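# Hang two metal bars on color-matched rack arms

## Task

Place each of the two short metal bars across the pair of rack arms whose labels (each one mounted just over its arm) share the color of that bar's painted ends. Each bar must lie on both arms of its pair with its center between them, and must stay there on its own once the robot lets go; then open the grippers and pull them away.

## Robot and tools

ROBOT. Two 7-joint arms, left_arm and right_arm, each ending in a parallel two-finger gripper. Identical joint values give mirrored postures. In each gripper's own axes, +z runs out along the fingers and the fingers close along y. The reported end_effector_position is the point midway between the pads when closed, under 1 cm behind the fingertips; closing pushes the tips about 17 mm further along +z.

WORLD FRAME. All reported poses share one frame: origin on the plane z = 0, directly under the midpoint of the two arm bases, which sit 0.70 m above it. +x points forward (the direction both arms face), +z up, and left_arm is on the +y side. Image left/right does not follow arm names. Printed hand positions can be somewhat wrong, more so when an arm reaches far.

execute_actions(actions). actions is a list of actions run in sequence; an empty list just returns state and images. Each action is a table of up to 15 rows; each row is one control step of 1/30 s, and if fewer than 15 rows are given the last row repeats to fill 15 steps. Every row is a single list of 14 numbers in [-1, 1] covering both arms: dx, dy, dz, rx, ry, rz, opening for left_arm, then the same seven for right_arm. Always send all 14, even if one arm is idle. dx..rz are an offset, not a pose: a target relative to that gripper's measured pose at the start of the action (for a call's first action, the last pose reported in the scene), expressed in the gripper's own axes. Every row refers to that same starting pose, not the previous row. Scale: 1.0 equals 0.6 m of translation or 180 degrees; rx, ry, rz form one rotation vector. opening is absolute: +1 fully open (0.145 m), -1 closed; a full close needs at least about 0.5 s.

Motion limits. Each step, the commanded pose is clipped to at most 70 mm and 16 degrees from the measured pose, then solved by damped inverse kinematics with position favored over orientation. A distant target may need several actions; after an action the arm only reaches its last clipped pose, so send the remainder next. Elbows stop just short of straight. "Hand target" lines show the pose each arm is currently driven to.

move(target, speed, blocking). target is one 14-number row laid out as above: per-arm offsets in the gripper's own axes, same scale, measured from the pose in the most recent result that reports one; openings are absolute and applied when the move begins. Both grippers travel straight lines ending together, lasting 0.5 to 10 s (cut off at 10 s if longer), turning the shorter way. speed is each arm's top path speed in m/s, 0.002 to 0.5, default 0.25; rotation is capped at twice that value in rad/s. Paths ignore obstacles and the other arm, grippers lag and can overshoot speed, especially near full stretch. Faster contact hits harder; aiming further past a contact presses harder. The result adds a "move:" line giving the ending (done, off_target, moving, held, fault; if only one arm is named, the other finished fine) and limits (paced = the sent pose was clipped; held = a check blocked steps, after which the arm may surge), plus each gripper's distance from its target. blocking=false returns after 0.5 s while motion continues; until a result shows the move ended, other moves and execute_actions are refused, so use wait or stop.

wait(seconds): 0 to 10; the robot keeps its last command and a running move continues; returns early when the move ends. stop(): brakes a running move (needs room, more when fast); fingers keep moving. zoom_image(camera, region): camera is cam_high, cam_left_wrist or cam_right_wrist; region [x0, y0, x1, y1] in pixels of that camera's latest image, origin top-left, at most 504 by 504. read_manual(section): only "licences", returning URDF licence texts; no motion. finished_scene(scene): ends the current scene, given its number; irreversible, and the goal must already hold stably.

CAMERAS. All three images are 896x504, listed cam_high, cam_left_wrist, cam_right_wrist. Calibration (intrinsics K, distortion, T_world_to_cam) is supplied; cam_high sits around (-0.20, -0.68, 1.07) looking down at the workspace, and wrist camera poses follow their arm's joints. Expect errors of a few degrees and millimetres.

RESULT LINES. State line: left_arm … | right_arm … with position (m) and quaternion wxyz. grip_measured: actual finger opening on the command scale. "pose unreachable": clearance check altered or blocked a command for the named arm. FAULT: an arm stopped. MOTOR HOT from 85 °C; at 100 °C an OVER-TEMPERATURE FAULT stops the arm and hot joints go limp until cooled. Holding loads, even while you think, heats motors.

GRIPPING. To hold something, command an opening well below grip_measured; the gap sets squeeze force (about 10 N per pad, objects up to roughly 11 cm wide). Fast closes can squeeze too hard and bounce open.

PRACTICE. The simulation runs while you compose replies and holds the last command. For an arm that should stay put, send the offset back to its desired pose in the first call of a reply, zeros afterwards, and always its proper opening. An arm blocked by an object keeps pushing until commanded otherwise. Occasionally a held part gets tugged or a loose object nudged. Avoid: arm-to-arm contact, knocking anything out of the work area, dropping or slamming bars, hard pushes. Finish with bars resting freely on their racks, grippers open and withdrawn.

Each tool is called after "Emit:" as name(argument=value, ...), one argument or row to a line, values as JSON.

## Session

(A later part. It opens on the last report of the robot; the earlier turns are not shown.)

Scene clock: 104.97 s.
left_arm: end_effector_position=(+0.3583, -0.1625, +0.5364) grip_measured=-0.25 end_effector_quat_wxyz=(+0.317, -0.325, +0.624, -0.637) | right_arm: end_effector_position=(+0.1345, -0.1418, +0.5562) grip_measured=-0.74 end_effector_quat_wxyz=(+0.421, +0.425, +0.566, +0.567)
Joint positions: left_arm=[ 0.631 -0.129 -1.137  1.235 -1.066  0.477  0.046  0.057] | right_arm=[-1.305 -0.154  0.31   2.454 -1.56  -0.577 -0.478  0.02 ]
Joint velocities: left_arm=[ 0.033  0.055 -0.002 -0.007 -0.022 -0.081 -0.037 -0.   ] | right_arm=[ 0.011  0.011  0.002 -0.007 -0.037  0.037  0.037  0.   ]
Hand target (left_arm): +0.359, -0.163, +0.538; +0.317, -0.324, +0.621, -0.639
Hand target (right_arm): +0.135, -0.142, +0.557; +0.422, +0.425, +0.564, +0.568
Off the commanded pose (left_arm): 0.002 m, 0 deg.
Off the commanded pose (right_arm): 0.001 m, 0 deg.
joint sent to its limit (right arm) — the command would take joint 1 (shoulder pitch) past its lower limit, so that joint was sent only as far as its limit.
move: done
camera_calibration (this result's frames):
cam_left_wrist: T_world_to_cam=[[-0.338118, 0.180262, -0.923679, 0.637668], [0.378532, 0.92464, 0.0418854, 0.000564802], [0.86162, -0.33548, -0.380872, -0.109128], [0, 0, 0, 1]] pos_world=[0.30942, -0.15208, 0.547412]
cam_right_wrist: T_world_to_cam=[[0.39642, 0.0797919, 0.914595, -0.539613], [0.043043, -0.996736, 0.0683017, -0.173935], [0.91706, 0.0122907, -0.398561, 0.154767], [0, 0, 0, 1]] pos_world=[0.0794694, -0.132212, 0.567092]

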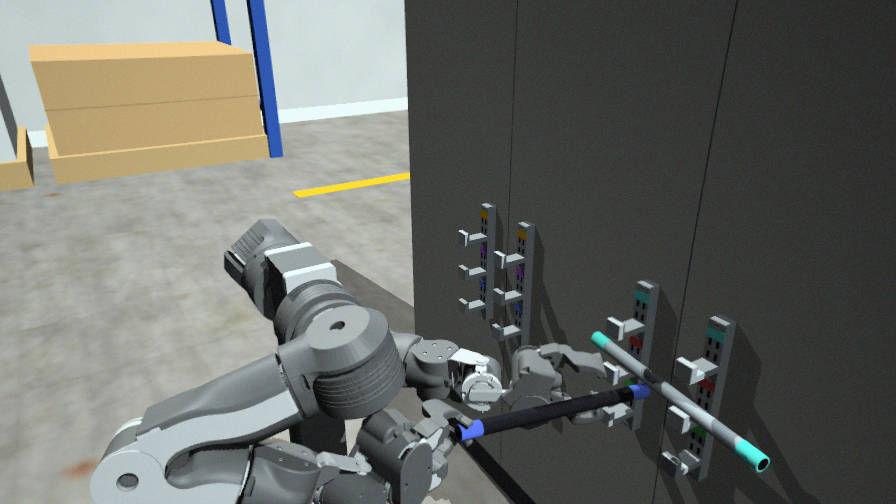

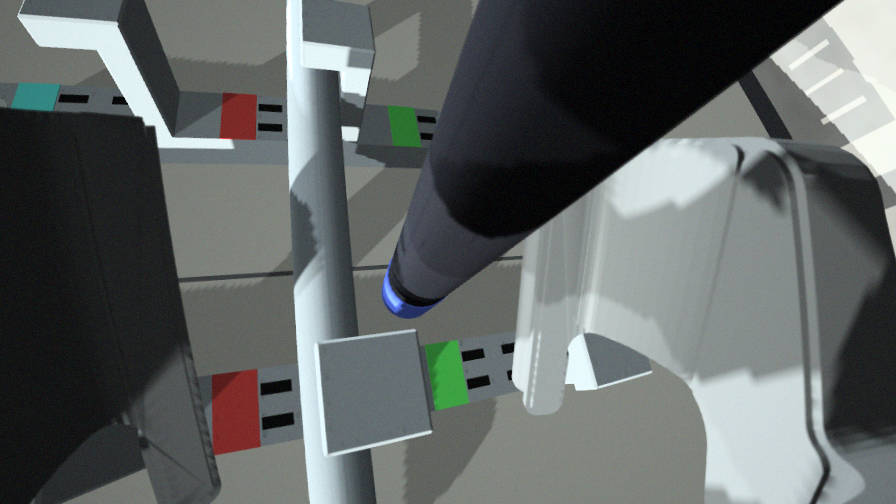

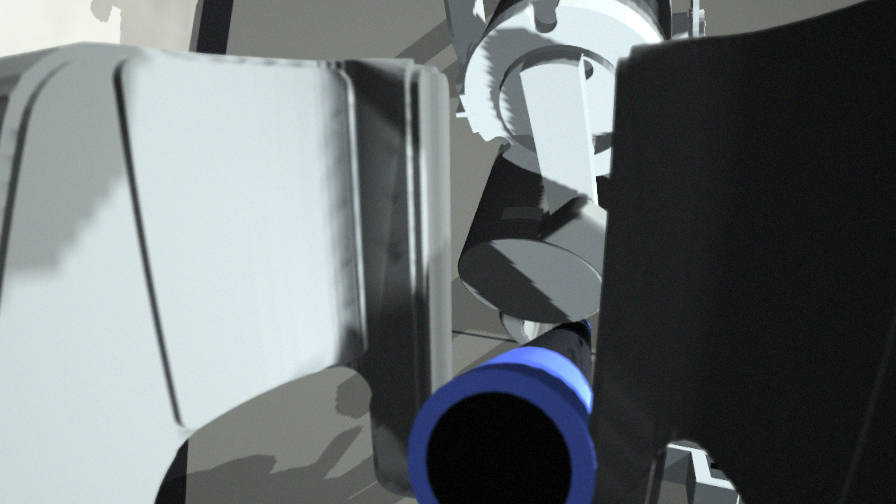

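Emit:
execute_actions(
  actions=[
    [[0,0.02,0,0,0,0,-0.5,0,0,0,0,0,0,-1]],
    [[0,0,0,0,0,0,-0.7,0,0,0,0,0,0,-1]],
    [[0,0,0,0,0,0,-0.9,0,0,0,0,0,0,-1]],
  ],
)

Scene clock: 107.13 s.
left_arm: end_effector_position=(+0.3587, -0.1618, +0.5215) grip_measured=-0.74 end_effector_quat_wxyz=(+0.316, -0.328, +0.626, -0.632) | right_arm: end_effector_position=(+0.1345, -0.1418, +0.5550) grip_measured=-0.74 end_effector_quat_wxyz=(+0.419, +0.427, +0.568, +0.565)
Joint positions: left_arm=[ 0.608 -0.137 -1.137  1.186 -1.064  0.461  0.004  0.02 ] | right_arm=[-1.305 -0.154  0.31   2.454 -1.56  -0.577 -0.471  0.02 ]
Joint velocities: left_arm=[-0.055 -0.033 -0.002 -0.002 -0.022 -0.037 -0.051  0.   ] | right_arm=[ 0.011  0.055 -0.007 -0.007 -0.081 -0.007  0.037  0.   ]
Hand target (left_arm): +0.359, -0.162, +0.522; +0.316, -0.328, +0.626, -0.633
Hand target (right_arm): +0.135, -0.142, +0.555; +0.420, +0.427, +0.568, +0.565
Off the commanded pose (left_arm): 0.000 m, 0 deg.
Off the commanded pose (right_arm): 0.000 m, 0 deg.
joint sent to its limit (right arm) — the command would take joint 1 (shoulder pitch) past its lower limit and joint 5 (forearm roll) past its lower limit, so those joints were sent only as far as their limits.
camera_calibration (this result's frames):
cam_left_wrist: T_world_to_cam=[[-0.348526, 0.184037, -0.919054, 0.625847], [0.374996, 0.926018, 0.0432238, 0.00120307], [0.859015, -0.329577, -0.391755, -0.107341], [0, 0, 0, 1]] pos_world=[0.309881, -0.15167, 0.533084]
cam_right_wrist: T_world_to_cam=[[0.403097, 0.0817858, 0.911496, -0.537365], [0.0435978, -0.996584, 0.07014, -0.174917], [0.914118, 0.011466, -0.405285, 0.15829], [0, 0, 0, 1]] pos_world=[0.0795408, -0.132185, 0.566227]

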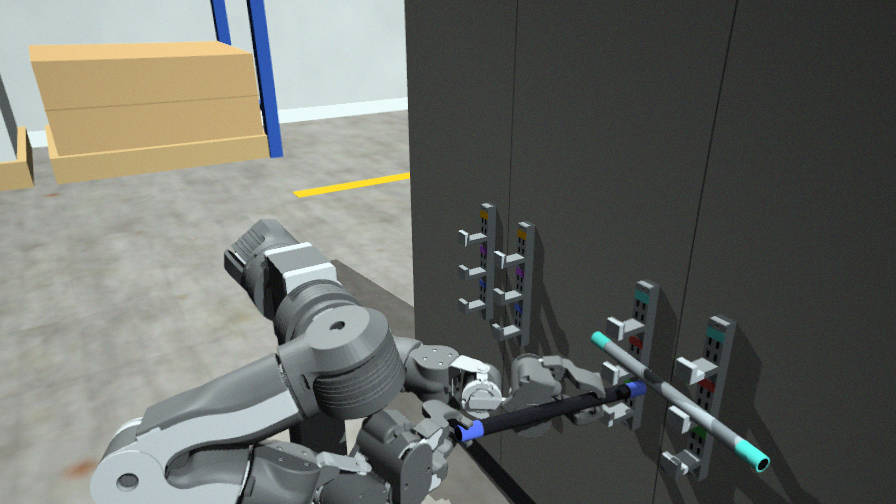

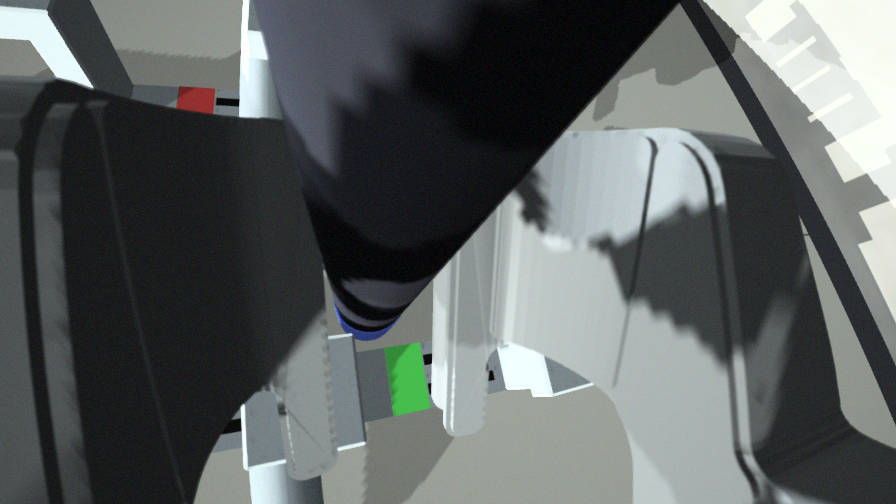

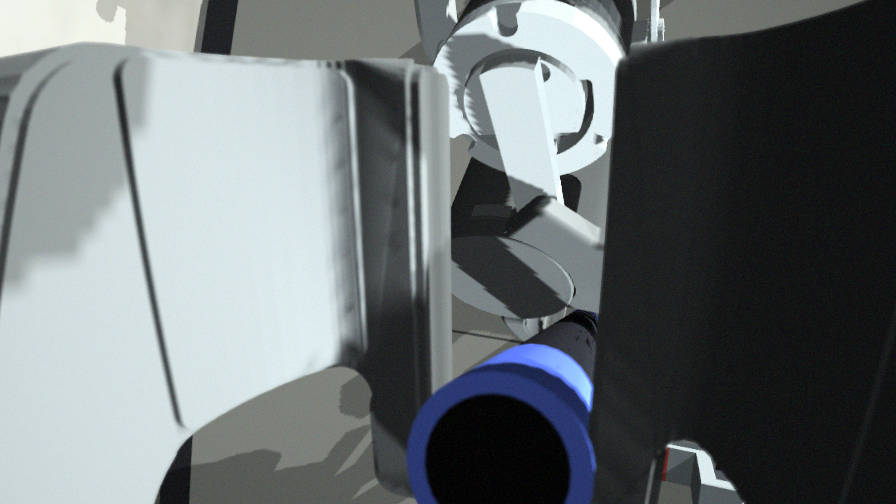

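Emit:
move(
  target=[-0.088,-0.008,-0.077,0,-0.045,0,-1,-0.013,0,-0.004,0,0,0,-1],
  speed=0.06,
)

Scene clock: 110.50 s.
left_arm: end_effector_position=(+0.3496, -0.0952, +0.5231) grip_measured=-0.74 end_effector_quat_wxyz=(+0.352, -0.370, +0.606, -0.610) | right_arm: end_effector_position=(+0.1345, -0.1483, +0.5550) grip_measured=-0.74 end_effector_quat_wxyz=(+0.418, +0.425, +0.570, +0.565)
Joint positions: left_arm=[ 0.526  0.098 -1.137  1.5   -1.077  0.612  0.081  0.02 ] | right_arm=[-1.29  -0.143  0.362  2.447 -1.518 -0.608 -0.459  0.02 ]
Joint velocities: left_arm=[-0.033  0.011 -0.002 -0.002  0.022  0.022 -0.051  0.   ] | right_arm=[-0.033  0.033 -0.017  0.012 -0.022  0.022  0.037  0.   ]
Hand target (left_arm): +0.351, -0.092, +0.524; +0.358, -0.374, +0.603, -0.607
Hand target (right_arm): +0.134, -0.150, +0.555; +0.419, +0.427, +0.568, +0.565
Off the commanded pose (left_arm): 0.005 m, 1 deg.
Off the commanded pose (right_arm): 0.002 m, 0 deg.
move: off_target (left_arm)
camera_calibration (this result's frames):
cam_left_wrist: T_world_to_cam=[[-0.378038, 0.138447, -0.915379, 0.615929], [0.257049, 0.965575, 0.0398817, -0.010473], [0.889389, -0.22022, -0.400612, -0.0725153], [0, 0, 0, 1]] pos_world=[0.300031, -0.0911306, 0.535176]
cam_right_wrist: T_world_to_cam=[[0.403353, 0.087877, 0.910815, -0.535631], [0.0500021, -0.996007, 0.0739532, -0.184326], [0.913677, 0.0157135, -0.406136, 0.159573], [0, 0, 0, 1]] pos_world=[0.0794669, -0.139028, 0.5663]

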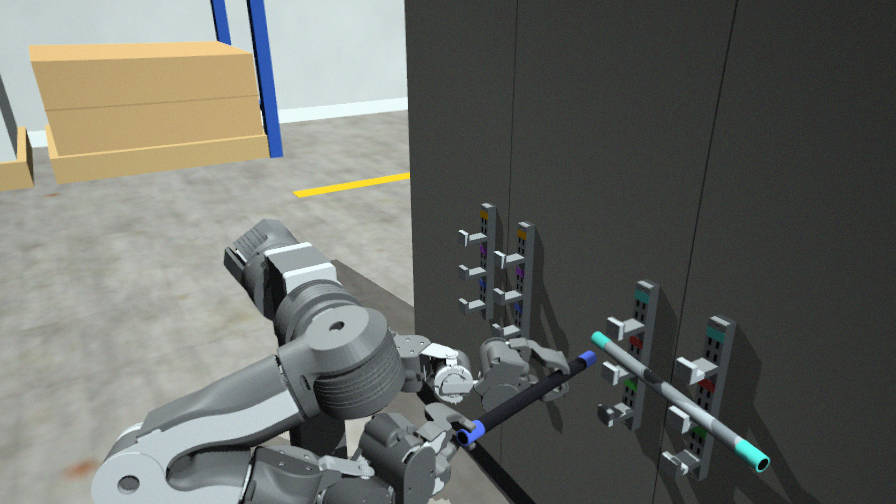

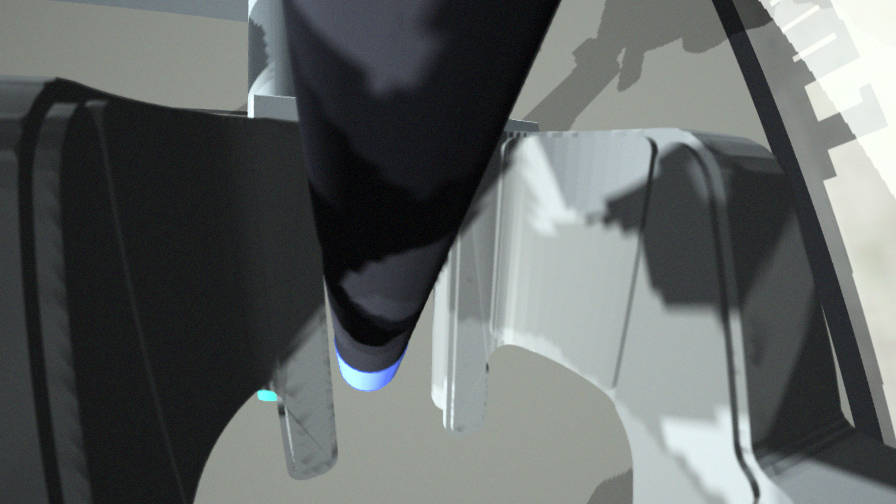

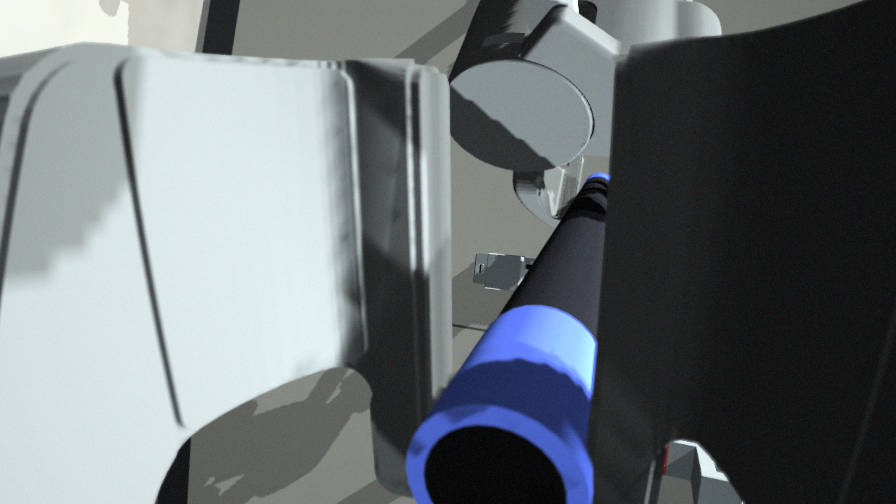

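Emit:
move(
  target=[-0.083,-0.008,-0.073,0,-0.03,0,-1,-0.027,-0.008,0.019,0,-0.045,0,-1],
  speed=0.06,
)

Scene clock: 112.67 s.
left_arm: end_effector_position=(+0.3303, -0.0369, +0.5243) grip_measured=-0.74 end_effector_quat_wxyz=(+0.368, -0.393, +0.596, -0.596) | right_arm: end_effector_position=(+0.1494, -0.1575, +0.5505) grip_measured=-0.74 end_effector_quat_wxyz=(+0.453, +0.458, +0.544, +0.538)
Joint positions: left_arm=[ 0.442  0.331 -1.127  1.76  -1.059  0.691  0.099  0.02 ] | right_arm=[-1.225 -0.166  0.292  2.444 -1.521 -0.474 -0.373  0.02 ]
Joint velocities: left_arm=[-0.033  0.099 -0.002 -0.007  0.051  0.051 -0.007  0.   ] | right_arm=[ 0.033  0.011  0.012  0.007 -0.095 -0.051 -0.007 -0.   ]
Hand target (left_arm): +0.334, -0.031, +0.526; +0.378, -0.400, +0.589, -0.592
Hand target (right_arm): +0.150, -0.161, +0.550; +0.458, +0.464, +0.539, +0.533
Off the commanded pose (left_arm): 0.009 m, 2 deg.
Off the commanded pose (right_arm): 0.003 m, 1 deg.
joint sent to its limit (right arm) — the command would take joint 2 (shoulder roll) past its lower limit, so that joint was sent only as far as its limit.
move: off_target (left_arm)
camera_calibration (this result's frames):
cam_left_wrist: T_world_to_cam=[[-0.395912, 0.114219, -0.911157, 0.60445], [0.195139, 0.980037, 0.0380628, -0.0398663], [0.897315, -0.162733, -0.410297, -0.0374573], [0, 0, 0, 1]] pos_world=[0.2807, -0.0360651, 0.536898]
cam_right_wrist: T_world_to_cam=[[0.411107, 0.040711, 0.910678, -0.545201], [-0.0721743, -0.994413, 0.0770359, -0.177078], [0.908725, -0.0973976, -0.405872, 0.12704], [0, 0, 0, 1]] pos_world=[0.0959106, -0.141519, 0.561705]

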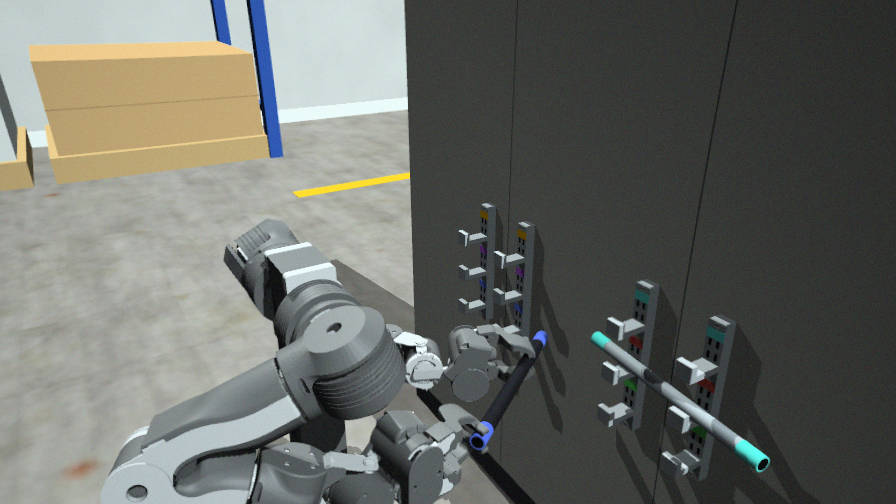

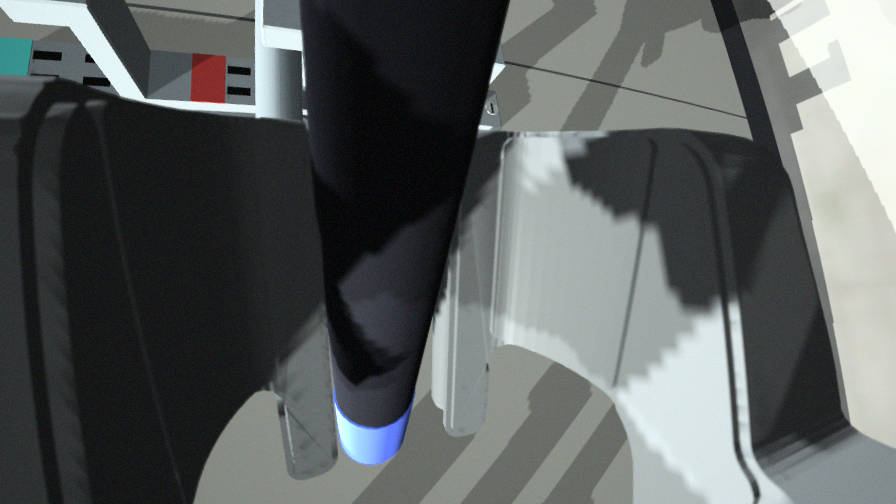

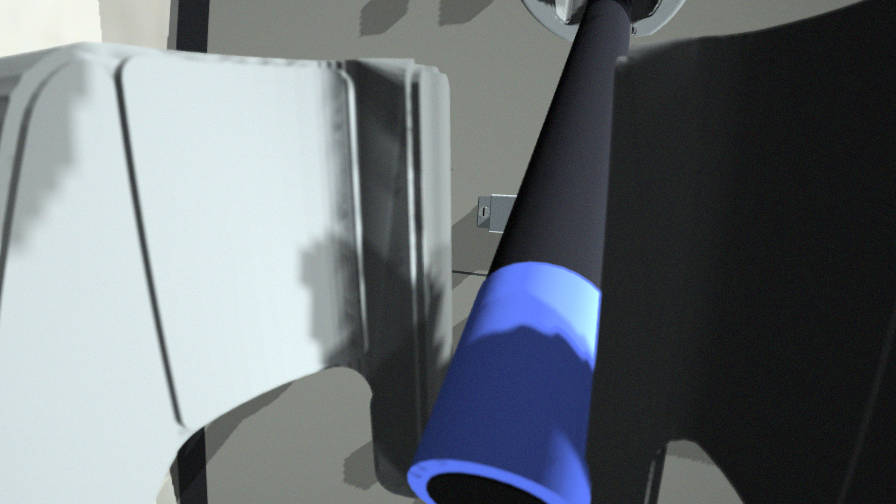

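Emit:
move(
  target=[-0.073,-0.008,-0.088,0,-0.045,0,-1,-0.011,-0.008,0.032,0,-0.04,0,-1],
  speed=0.07,
)

Scene clock: 114.57 s.
left_arm: end_effector_position=(+0.2965, +0.0173, +0.5261) grip_measured=-0.74 end_effector_quat_wxyz=(+0.394, -0.428, +0.576, -0.574) | right_arm: end_effector_position=(+0.1686, -0.1560, +0.5460) grip_measured=-0.74 end_effector_quat_wxyz=(+0.476, +0.486, +0.518, +0.518)
Joint positions: left_arm=[ 0.225  0.505 -1.031  2.005 -1.161  0.766  0.129  0.02 ] | right_arm=[-1.136 -0.142  0.152  2.434 -1.56  -0.28  -0.273  0.02 ]
Joint velocities: left_arm=[ 0.011 -0.033 -0.002 -0.002  0.022  0.037  0.081  0.   ] | right_arm=[-0.099 -0.033 -0.007  0.022  0.007  0.095  0.022 -0.   ]
Hand target (left_arm): +0.301, +0.025, +0.528; +0.407, -0.435, +0.568, -0.568
Hand target (right_arm): +0.169, -0.161, +0.545; +0.486, +0.492, +0.514, +0.507
Off the commanded pose (left_arm): 0.010 m, 2 deg.
Off the commanded pose (right_arm): 0.005 m, 2 deg.
joint sent to its limit (right arm) — the command would take joint 5 (forearm roll) past its lower limit, so that joint was sent only as far as its limit.
move: off_target (left_arm, right_arm)
camera_calibration (this result's frames):
cam_left_wrist: T_world_to_cam=[[-0.418482, 0.068382, -0.905647, 0.591084], [0.0908273, 0.995314, 0.0331828, -0.0531843], [0.903672, -0.068371, -0.422732, 0.00548558], [0, 0, 0, 1]] pos_world=[0.247232, 0.0128907, 0.539397]
cam_right_wrist: T_world_to_cam=[[0.412082, -0.0083282, 0.911109, -0.557091], [-0.16834, -0.983439, 0.0671487, -0.150527], [0.895461, -0.181047, -0.40666, 0.0975249], [0, 0, 0, 1]] pos_world=[0.116898, -0.135017, 0.557337]

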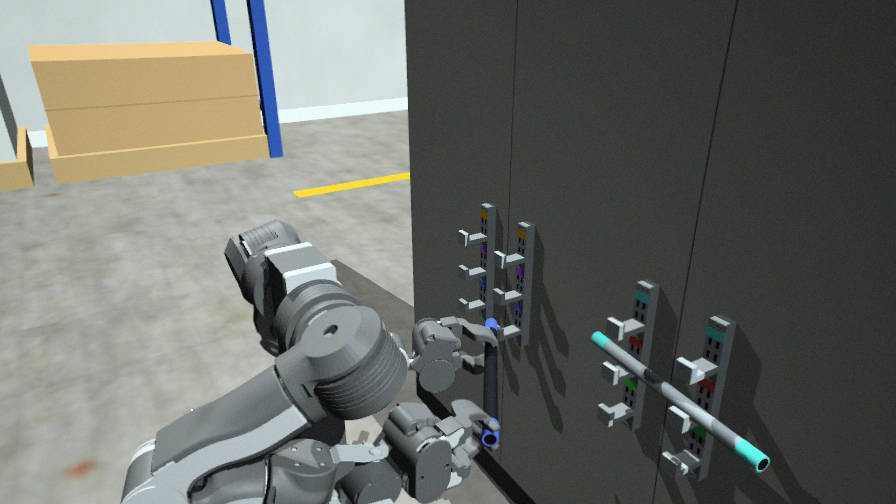

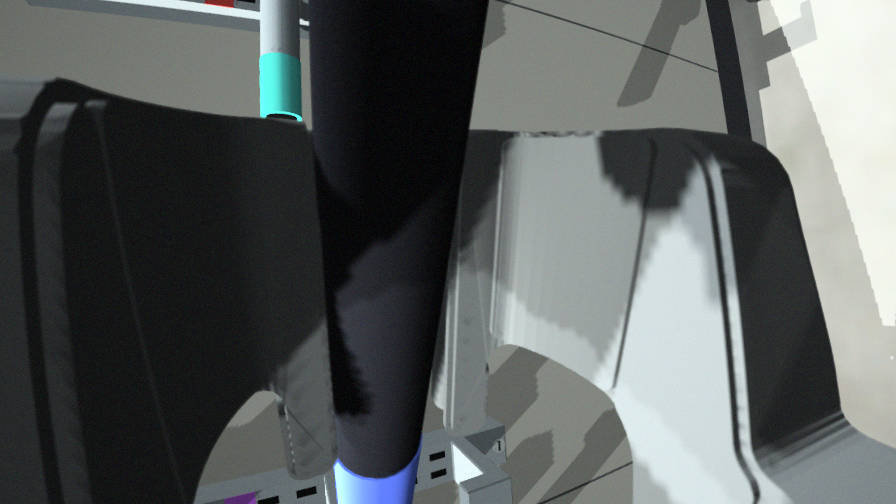

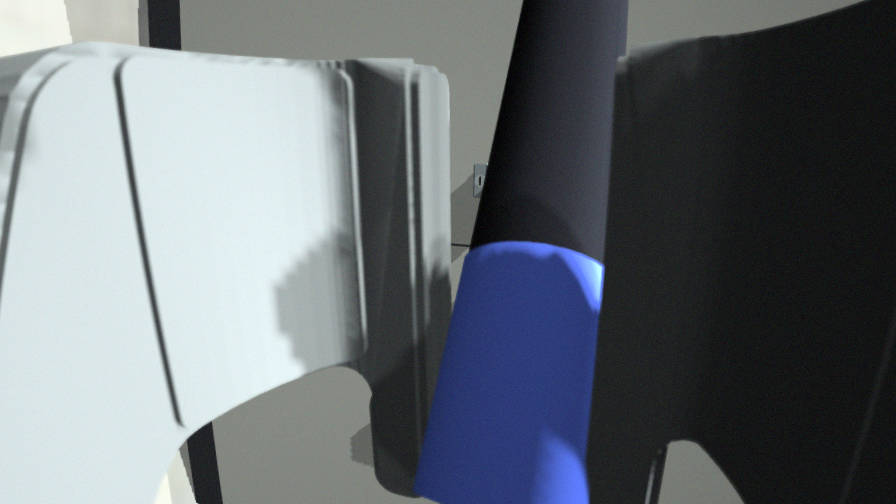

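Emit:
move(
  target=[-0.026,-0.008,-0.053,0,-0.04,0,-1,-0.032,-0.017,0.132,0,-0.02,0,-1],
  speed=0.07,
)

Scene clock: 116.57 s.
left_arm: end_effector_position=(+0.2720, +0.0425, +0.5272) grip_measured=-0.73 end_effector_quat_wxyz=(+0.429, -0.464, +0.554, -0.541) | right_arm: end_effector_position=(+0.2476, -0.1682, +0.5358) grip_measured=-0.73 end_effector_quat_wxyz=(+0.494, +0.499, +0.501, +0.506)
Joint positions: left_arm=[-0.02   0.471 -0.896  2.119 -1.411  0.789  0.234  0.02 ] | right_arm=[-0.62  -0.123  0.156  2.273 -1.553 -0.212  0.074  0.02 ]
Joint velocities: left_arm=[-0.077 -0.011  0.007 -0.007  0.066  0.051 -0.081  0.   ] | right_arm=[ 0.011 -0.033 -0.002 -0.002 -0.037  0.007 -0.022  0.   ]
Hand target (left_arm): +0.272, +0.042, +0.532; +0.429, -0.464, +0.549, -0.548
Hand target (right_arm): +0.247, -0.169, +0.533; +0.492, +0.503, +0.502, +0.502
Off the commanded pose (left_arm): 0.004 m, 1 deg.
Off the commanded pose (right_arm): 0.002 m, 1 deg.
joint sent to its limit (left arm) — the command would take joint 6 (wrist pitch) past its upper limit, so that joint was sent only as far as its limit.
move: off_target (left_arm)
camera_calibration (this result's frames):
cam_left_wrist: T_world_to_cam=[[-0.434882, 0.0268737, -0.900086, 0.583421], [-0.0343576, 0.998332, 0.046407, -0.0491467], [0.899832, 0.0511064, -0.433233, 0.0312736], [0, 0, 0, 1]] pos_world=[0.22389, 0.0317877, 0.540959]
cam_right_wrist: T_world_to_cam=[[0.400624, -0.0335512, 0.915628, -0.584347], [-0.227674, -0.971631, 0.064013, -0.130155], [0.887505, -0.234109, -0.396897, 0.00821059], [0, 0, 0, 1]] pos_world=[0.197184, -0.144146, 0.546635]

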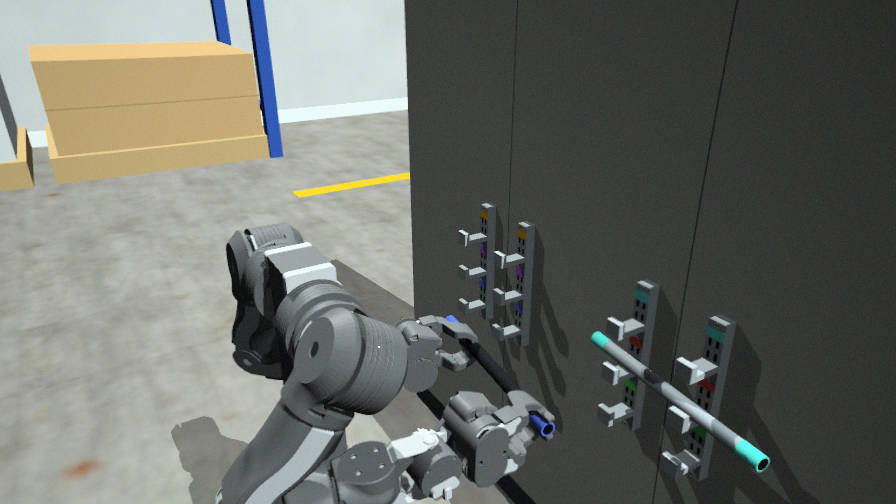

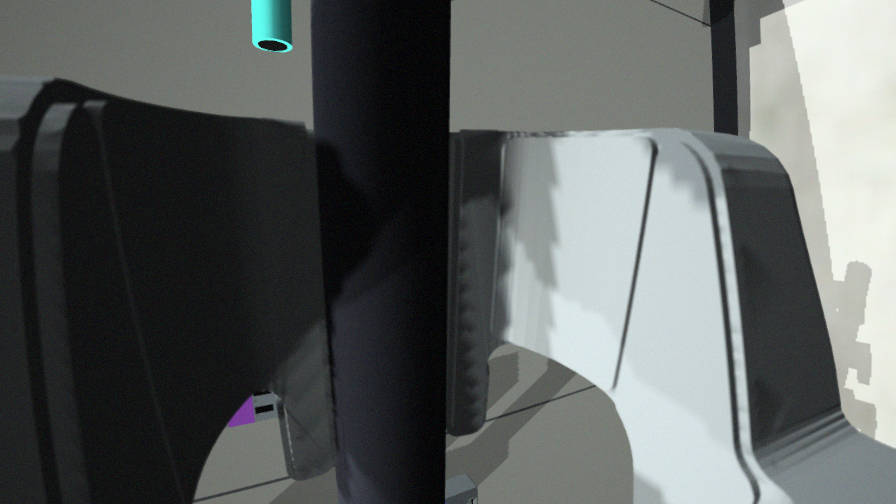

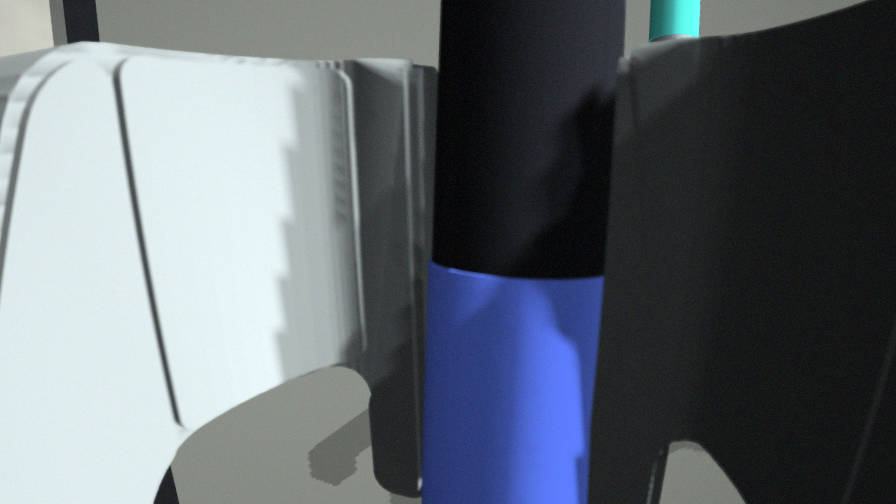

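Emit:
execute_actions(
  actions=[
    [[0,0,0,0,0,0,-1,0,0,-0.017,0,0,0,-1],[0,0,0,0,0,0,-1,0,0,-0.034,0,0,0,-1]],
    [[0,0,0,0,0,0,-1,0,0,0,0,0,0,-1]],
    [[0,0,0,0,0,0,-1,0,0,0,0,0,0,-0.6]],
    [[0,0,0,0,0,0,-1,0,0,0,0,0,0,-0.3]],
  ],
)

Emit:
move(
  target=[0,0,0,0,0,0,-1,-0.08,0,-0.1,0,0,0,-0.3],
  speed=0.1,
)

Scene clock: 119.90 s.
left_arm: end_effector_position=(+0.2709, +0.0402, +0.5245) grip_measured=-0.74 end_effector_quat_wxyz=(+0.423, -0.463, +0.560, -0.540) | right_arm: end_effector_position=(+0.2277, -0.1674, +0.5359) grip_measured=-0.30 end_effector_quat_wxyz=(+0.493, +0.497, +0.505, +0.505)
Joint positions: left_arm=[-0.027  0.468 -0.893  2.117 -1.414  0.773  0.242  0.02 ] | right_arm=[-0.74  -0.128  0.16   2.318 -1.551 -0.224  0.003  0.053]
Joint velocities: left_arm=[ 0.011 -0.077 -0.002  0.007 -0.037 -0.007  0.022  0.   ] | right_arm=[-0.099  0.011  0.012 -0.022 -0.007 -0.037  0.037 -0.   ]
Hand target (left_arm): +0.271, +0.040, +0.525; +0.424, -0.463, +0.560, -0.540
Hand target (right_arm): +0.228, -0.167, +0.536; +0.493, +0.497, +0.505, +0.505
Off the commanded pose (left_arm): 0.000 m, 0 deg.
Off the commanded pose (right_arm): 0.000 m, 0 deg.
camera_calibration (this result's frames):
cam_left_wrist: T_world_to_cam=[[-0.444744, 0.0356129, -0.894949, 0.580159], [-0.0216789, 0.998488, 0.0505063, -0.0524158], [0.895395, 0.0418639, -0.4433, 0.0381076], [0, 0, 0, 1]] pos_world=[0.222765, 0.0300801, 0.538754]
cam_right_wrist: T_world_to_cam=[[0.405038, -0.0270646, 0.913899, -0.575402], [-0.22162, -0.972659, 0.0694164, -0.138377], [0.887034, -0.230654, -0.399962, 0.0284518], [0, 0, 0, 1]] pos_world=[0.177155, -0.143604, 0.546845]

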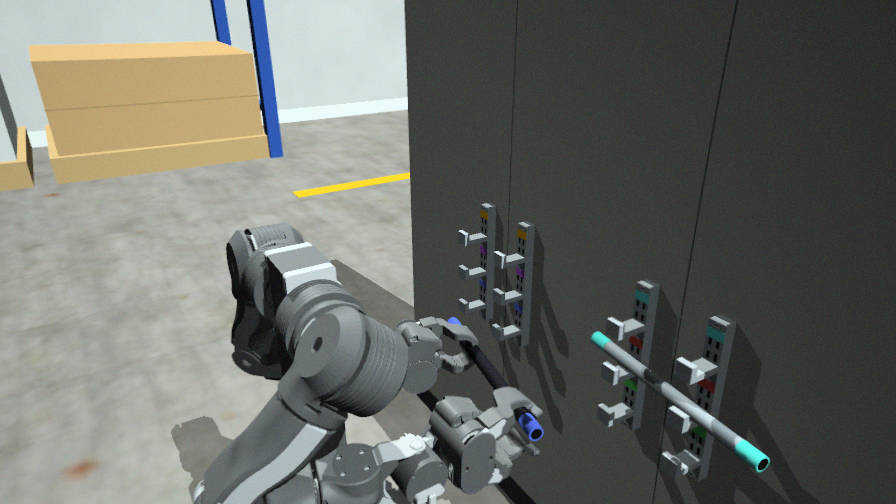

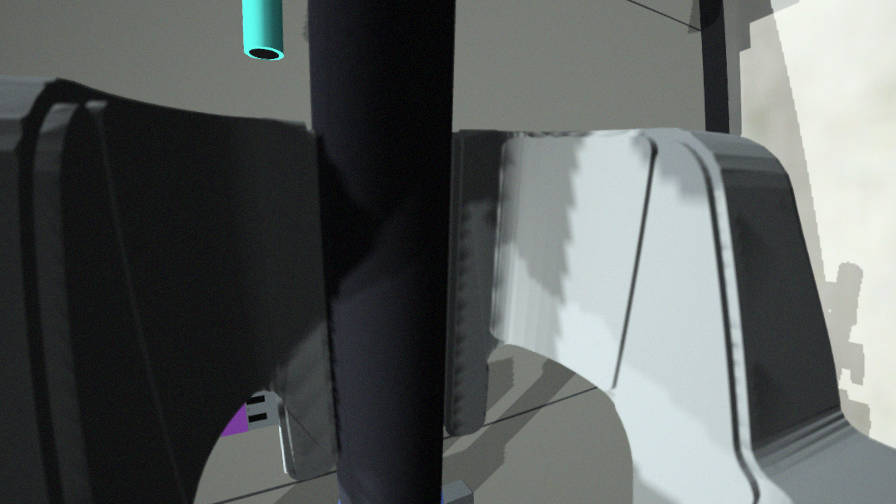

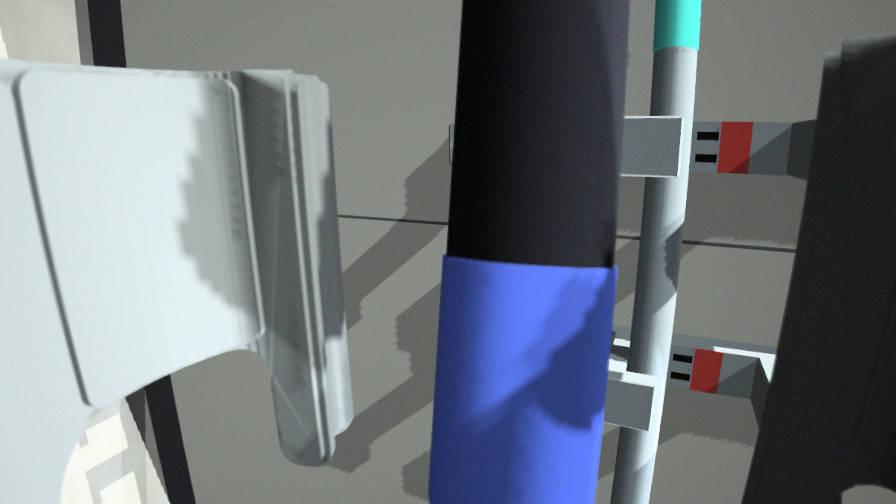

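Scene clock: 121.00 s.
left_arm: end_effector_position=(+0.2708, +0.0402, +0.5244) grip_measured=-0.74 end_effector_quat_wxyz=(+0.423, -0.463, +0.561, -0.540) | right_arm: end_effector_position=(+0.1703, -0.2160, +0.5366) grip_measured=-0.30 end_effector_quat_wxyz=(+0.492, +0.497, +0.508, +0.503)
Joint positions: left_arm=[-0.027  0.468 -0.893  2.117 -1.413  0.773  0.242  0.02 ] | right_arm=[-1.049 -0.03   0.439  2.328 -1.287 -0.357 -0.241  0.053]
Joint velocities: left_arm=[ 0.033 -0.077 -0.017  0.002 -0.066  0.007  0.066 -0.   ] | right_arm=[-0.033  0.011 -0.002 -0.007  0.037  0.007 -0.007 -0.   ]
Hand target (left_arm): +0.271, +0.040, +0.524; +0.423, -0.463, +0.561, -0.540
Hand target (right_arm): +0.171, -0.215, +0.537; +0.492, +0.495, +0.506, +0.506
Off the commanded pose (left_arm): 0.000 m, 0 deg.
Off the commanded pose (right_arm): 0.002 m, 1 deg.
move: done
camera_calibration (this result's frames):
cam_left_wrist: T_world_to_cam=[[-0.445306, 0.0352949, -0.894683, 0.580103], [-0.0215335, 0.998512, 0.0501086, -0.0522213], [0.89512, 0.0415793, -0.443883, 0.0384705], [0, 0, 0, 1]] pos_world=[0.222763, 0.0300694, 0.538701]
cam_right_wrist: T_world_to_cam=[[0.410723, -0.020331, 0.911534, -0.55236], [-0.219511, -0.972549, 0.0772164, -0.202921], [0.884942, -0.231806, -0.403911, 0.0706172], [0, 0, 0, 1]] pos_world=[0.119831, -0.192211, 0.547687]

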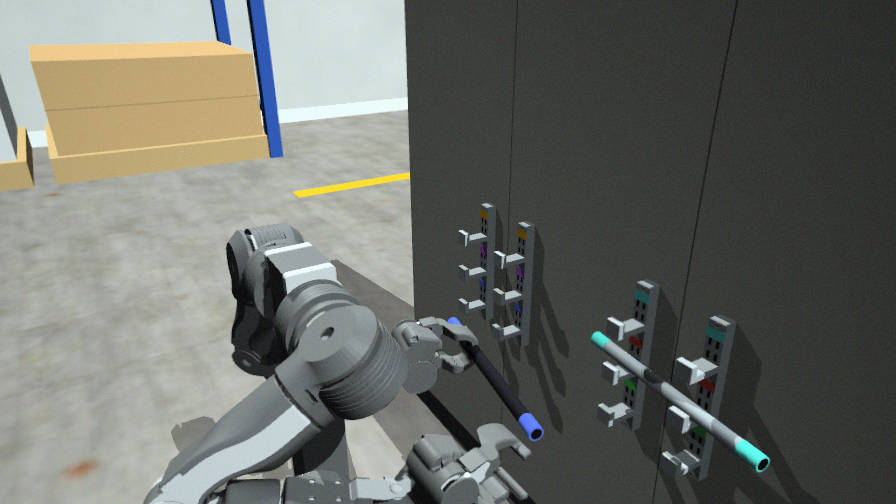

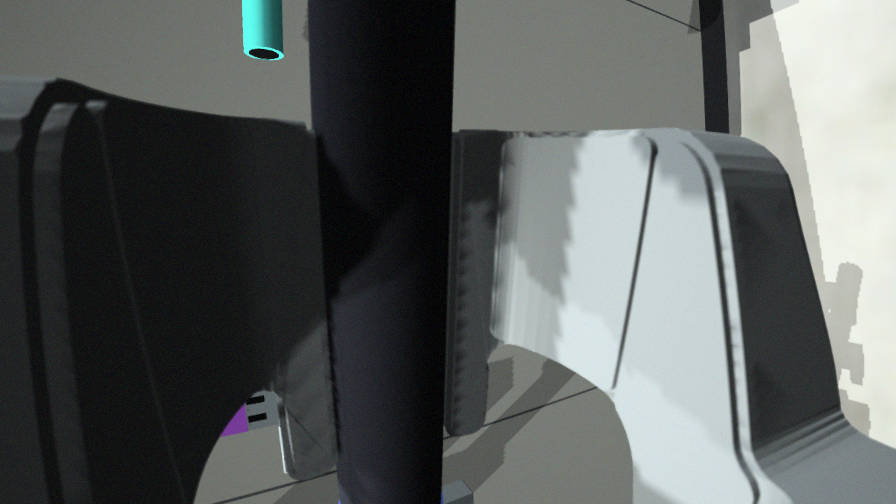

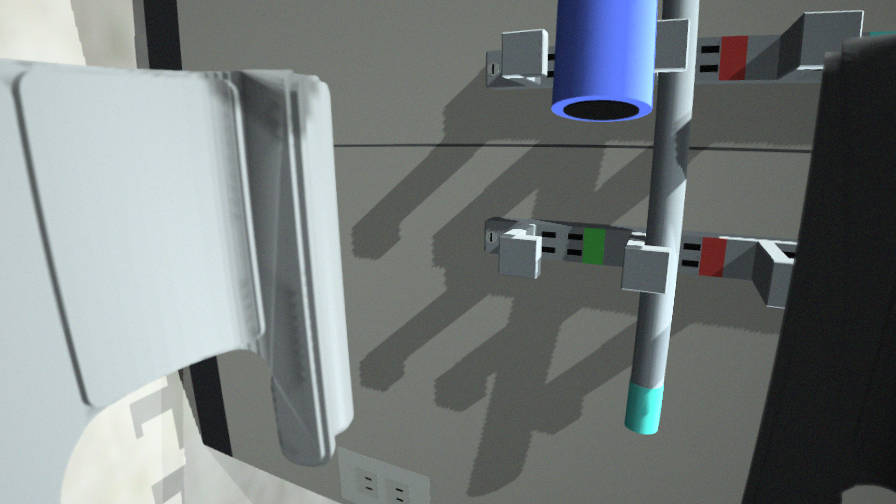

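Emit:
move(
  target=[-0.428,0.035,0.01,0,-0.067,0,-1,-0.2,0,0.25,0,0,0,-0.42],
  speed=0.12,
)

Scene clock: 124.03 s.
left_arm: end_effector_position=(+0.3283, +0.2899, +0.4926) grip_measured=-0.74 end_effector_quat_wxyz=(-0.477, +0.523, -0.516, +0.483) | right_arm: end_effector_position=(+0.3224, -0.3327, +0.5333) grip_measured=-0.42 end_effector_quat_wxyz=(+0.495, +0.497, +0.505, +0.503)
Joint positions: left_arm=[-0.291  0.843 -0.058  1.703 -0.721  0.135 -0.168  0.02 ] | right_arm=[-0.227  0.514  0.465  1.681 -0.97  -0.357  0.119  0.044]
Joint velocities: left_arm=[-0.033 -0.033 -0.002  0.012  0.066  0.037 -0.037 -0.   ] | right_arm=[-0.099  0.011 -0.012  0.002 -0.022 -0.081  0.022 -0.   ]
Hand target (left_arm): +0.329, +0.290, +0.497; -0.480, +0.519, -0.511, +0.489
Hand target (right_arm): +0.322, -0.332, +0.532; +0.492, +0.498, +0.507, +0.503
Off the commanded pose (left_arm): 0.004 m, 1 deg.
Off the commanded pose (right_arm): 0.002 m, 0 deg.
move: off_target (left_arm)
camera_calibration (this result's frames):
cam_left_wrist: T_world_to_cam=[[-0.462075, -0.0489482, -0.885489, 0.593815], [-0.233559, 0.969944, 0.0682615, -0.2298], [0.855533, 0.238356, -0.459619, -0.0737761], [0, 0, 0, 1]] pos_world=[0.283833, 0.269544, 0.507594]
cam_right_wrist: T_world_to_cam=[[0.406618, -0.0235308, 0.913295, -0.614868], [-0.225358, -0.971361, 0.0753075, -0.279482], [0.885367, -0.23644, -0.400276, -0.0959115], [0, 0, 0, 1]] pos_world=[0.27195, -0.308623, 0.544212]

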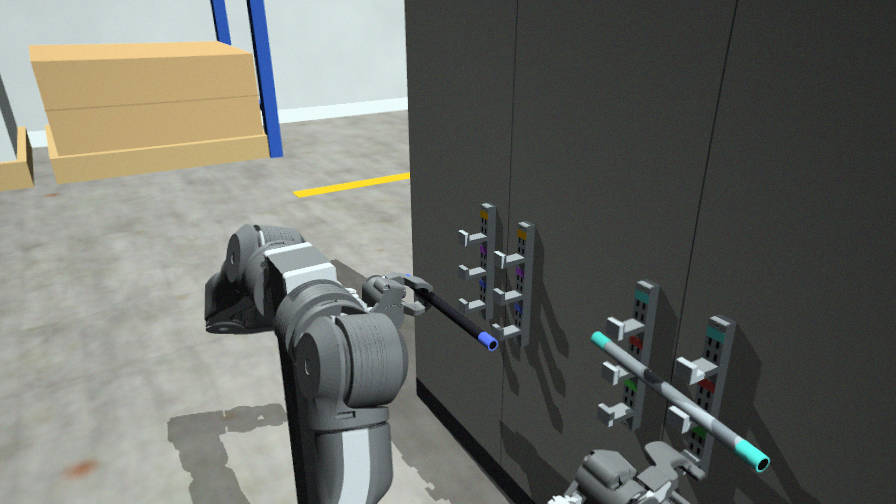

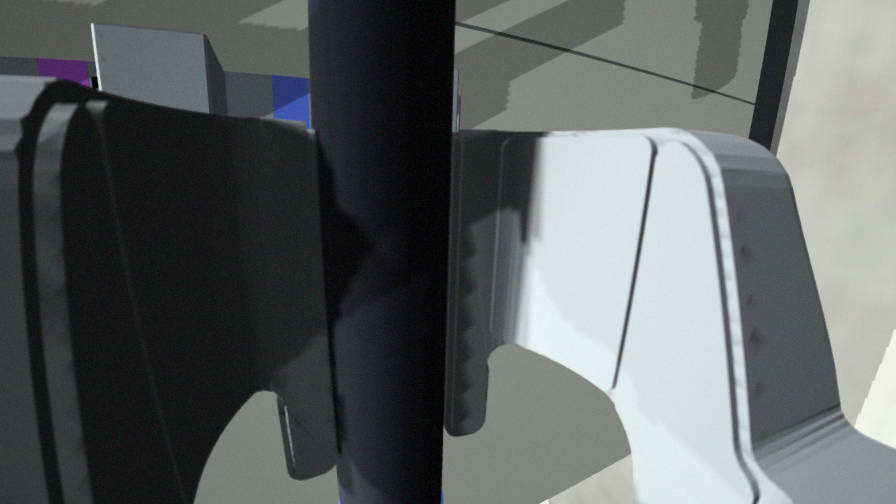

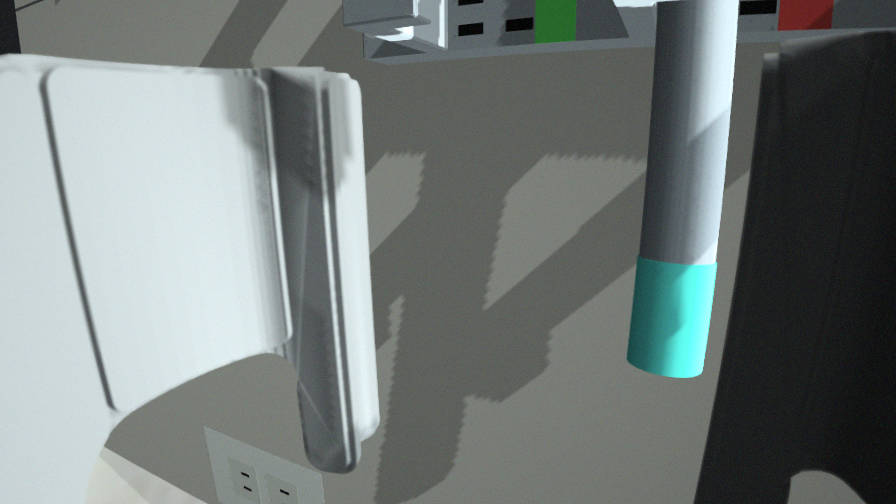

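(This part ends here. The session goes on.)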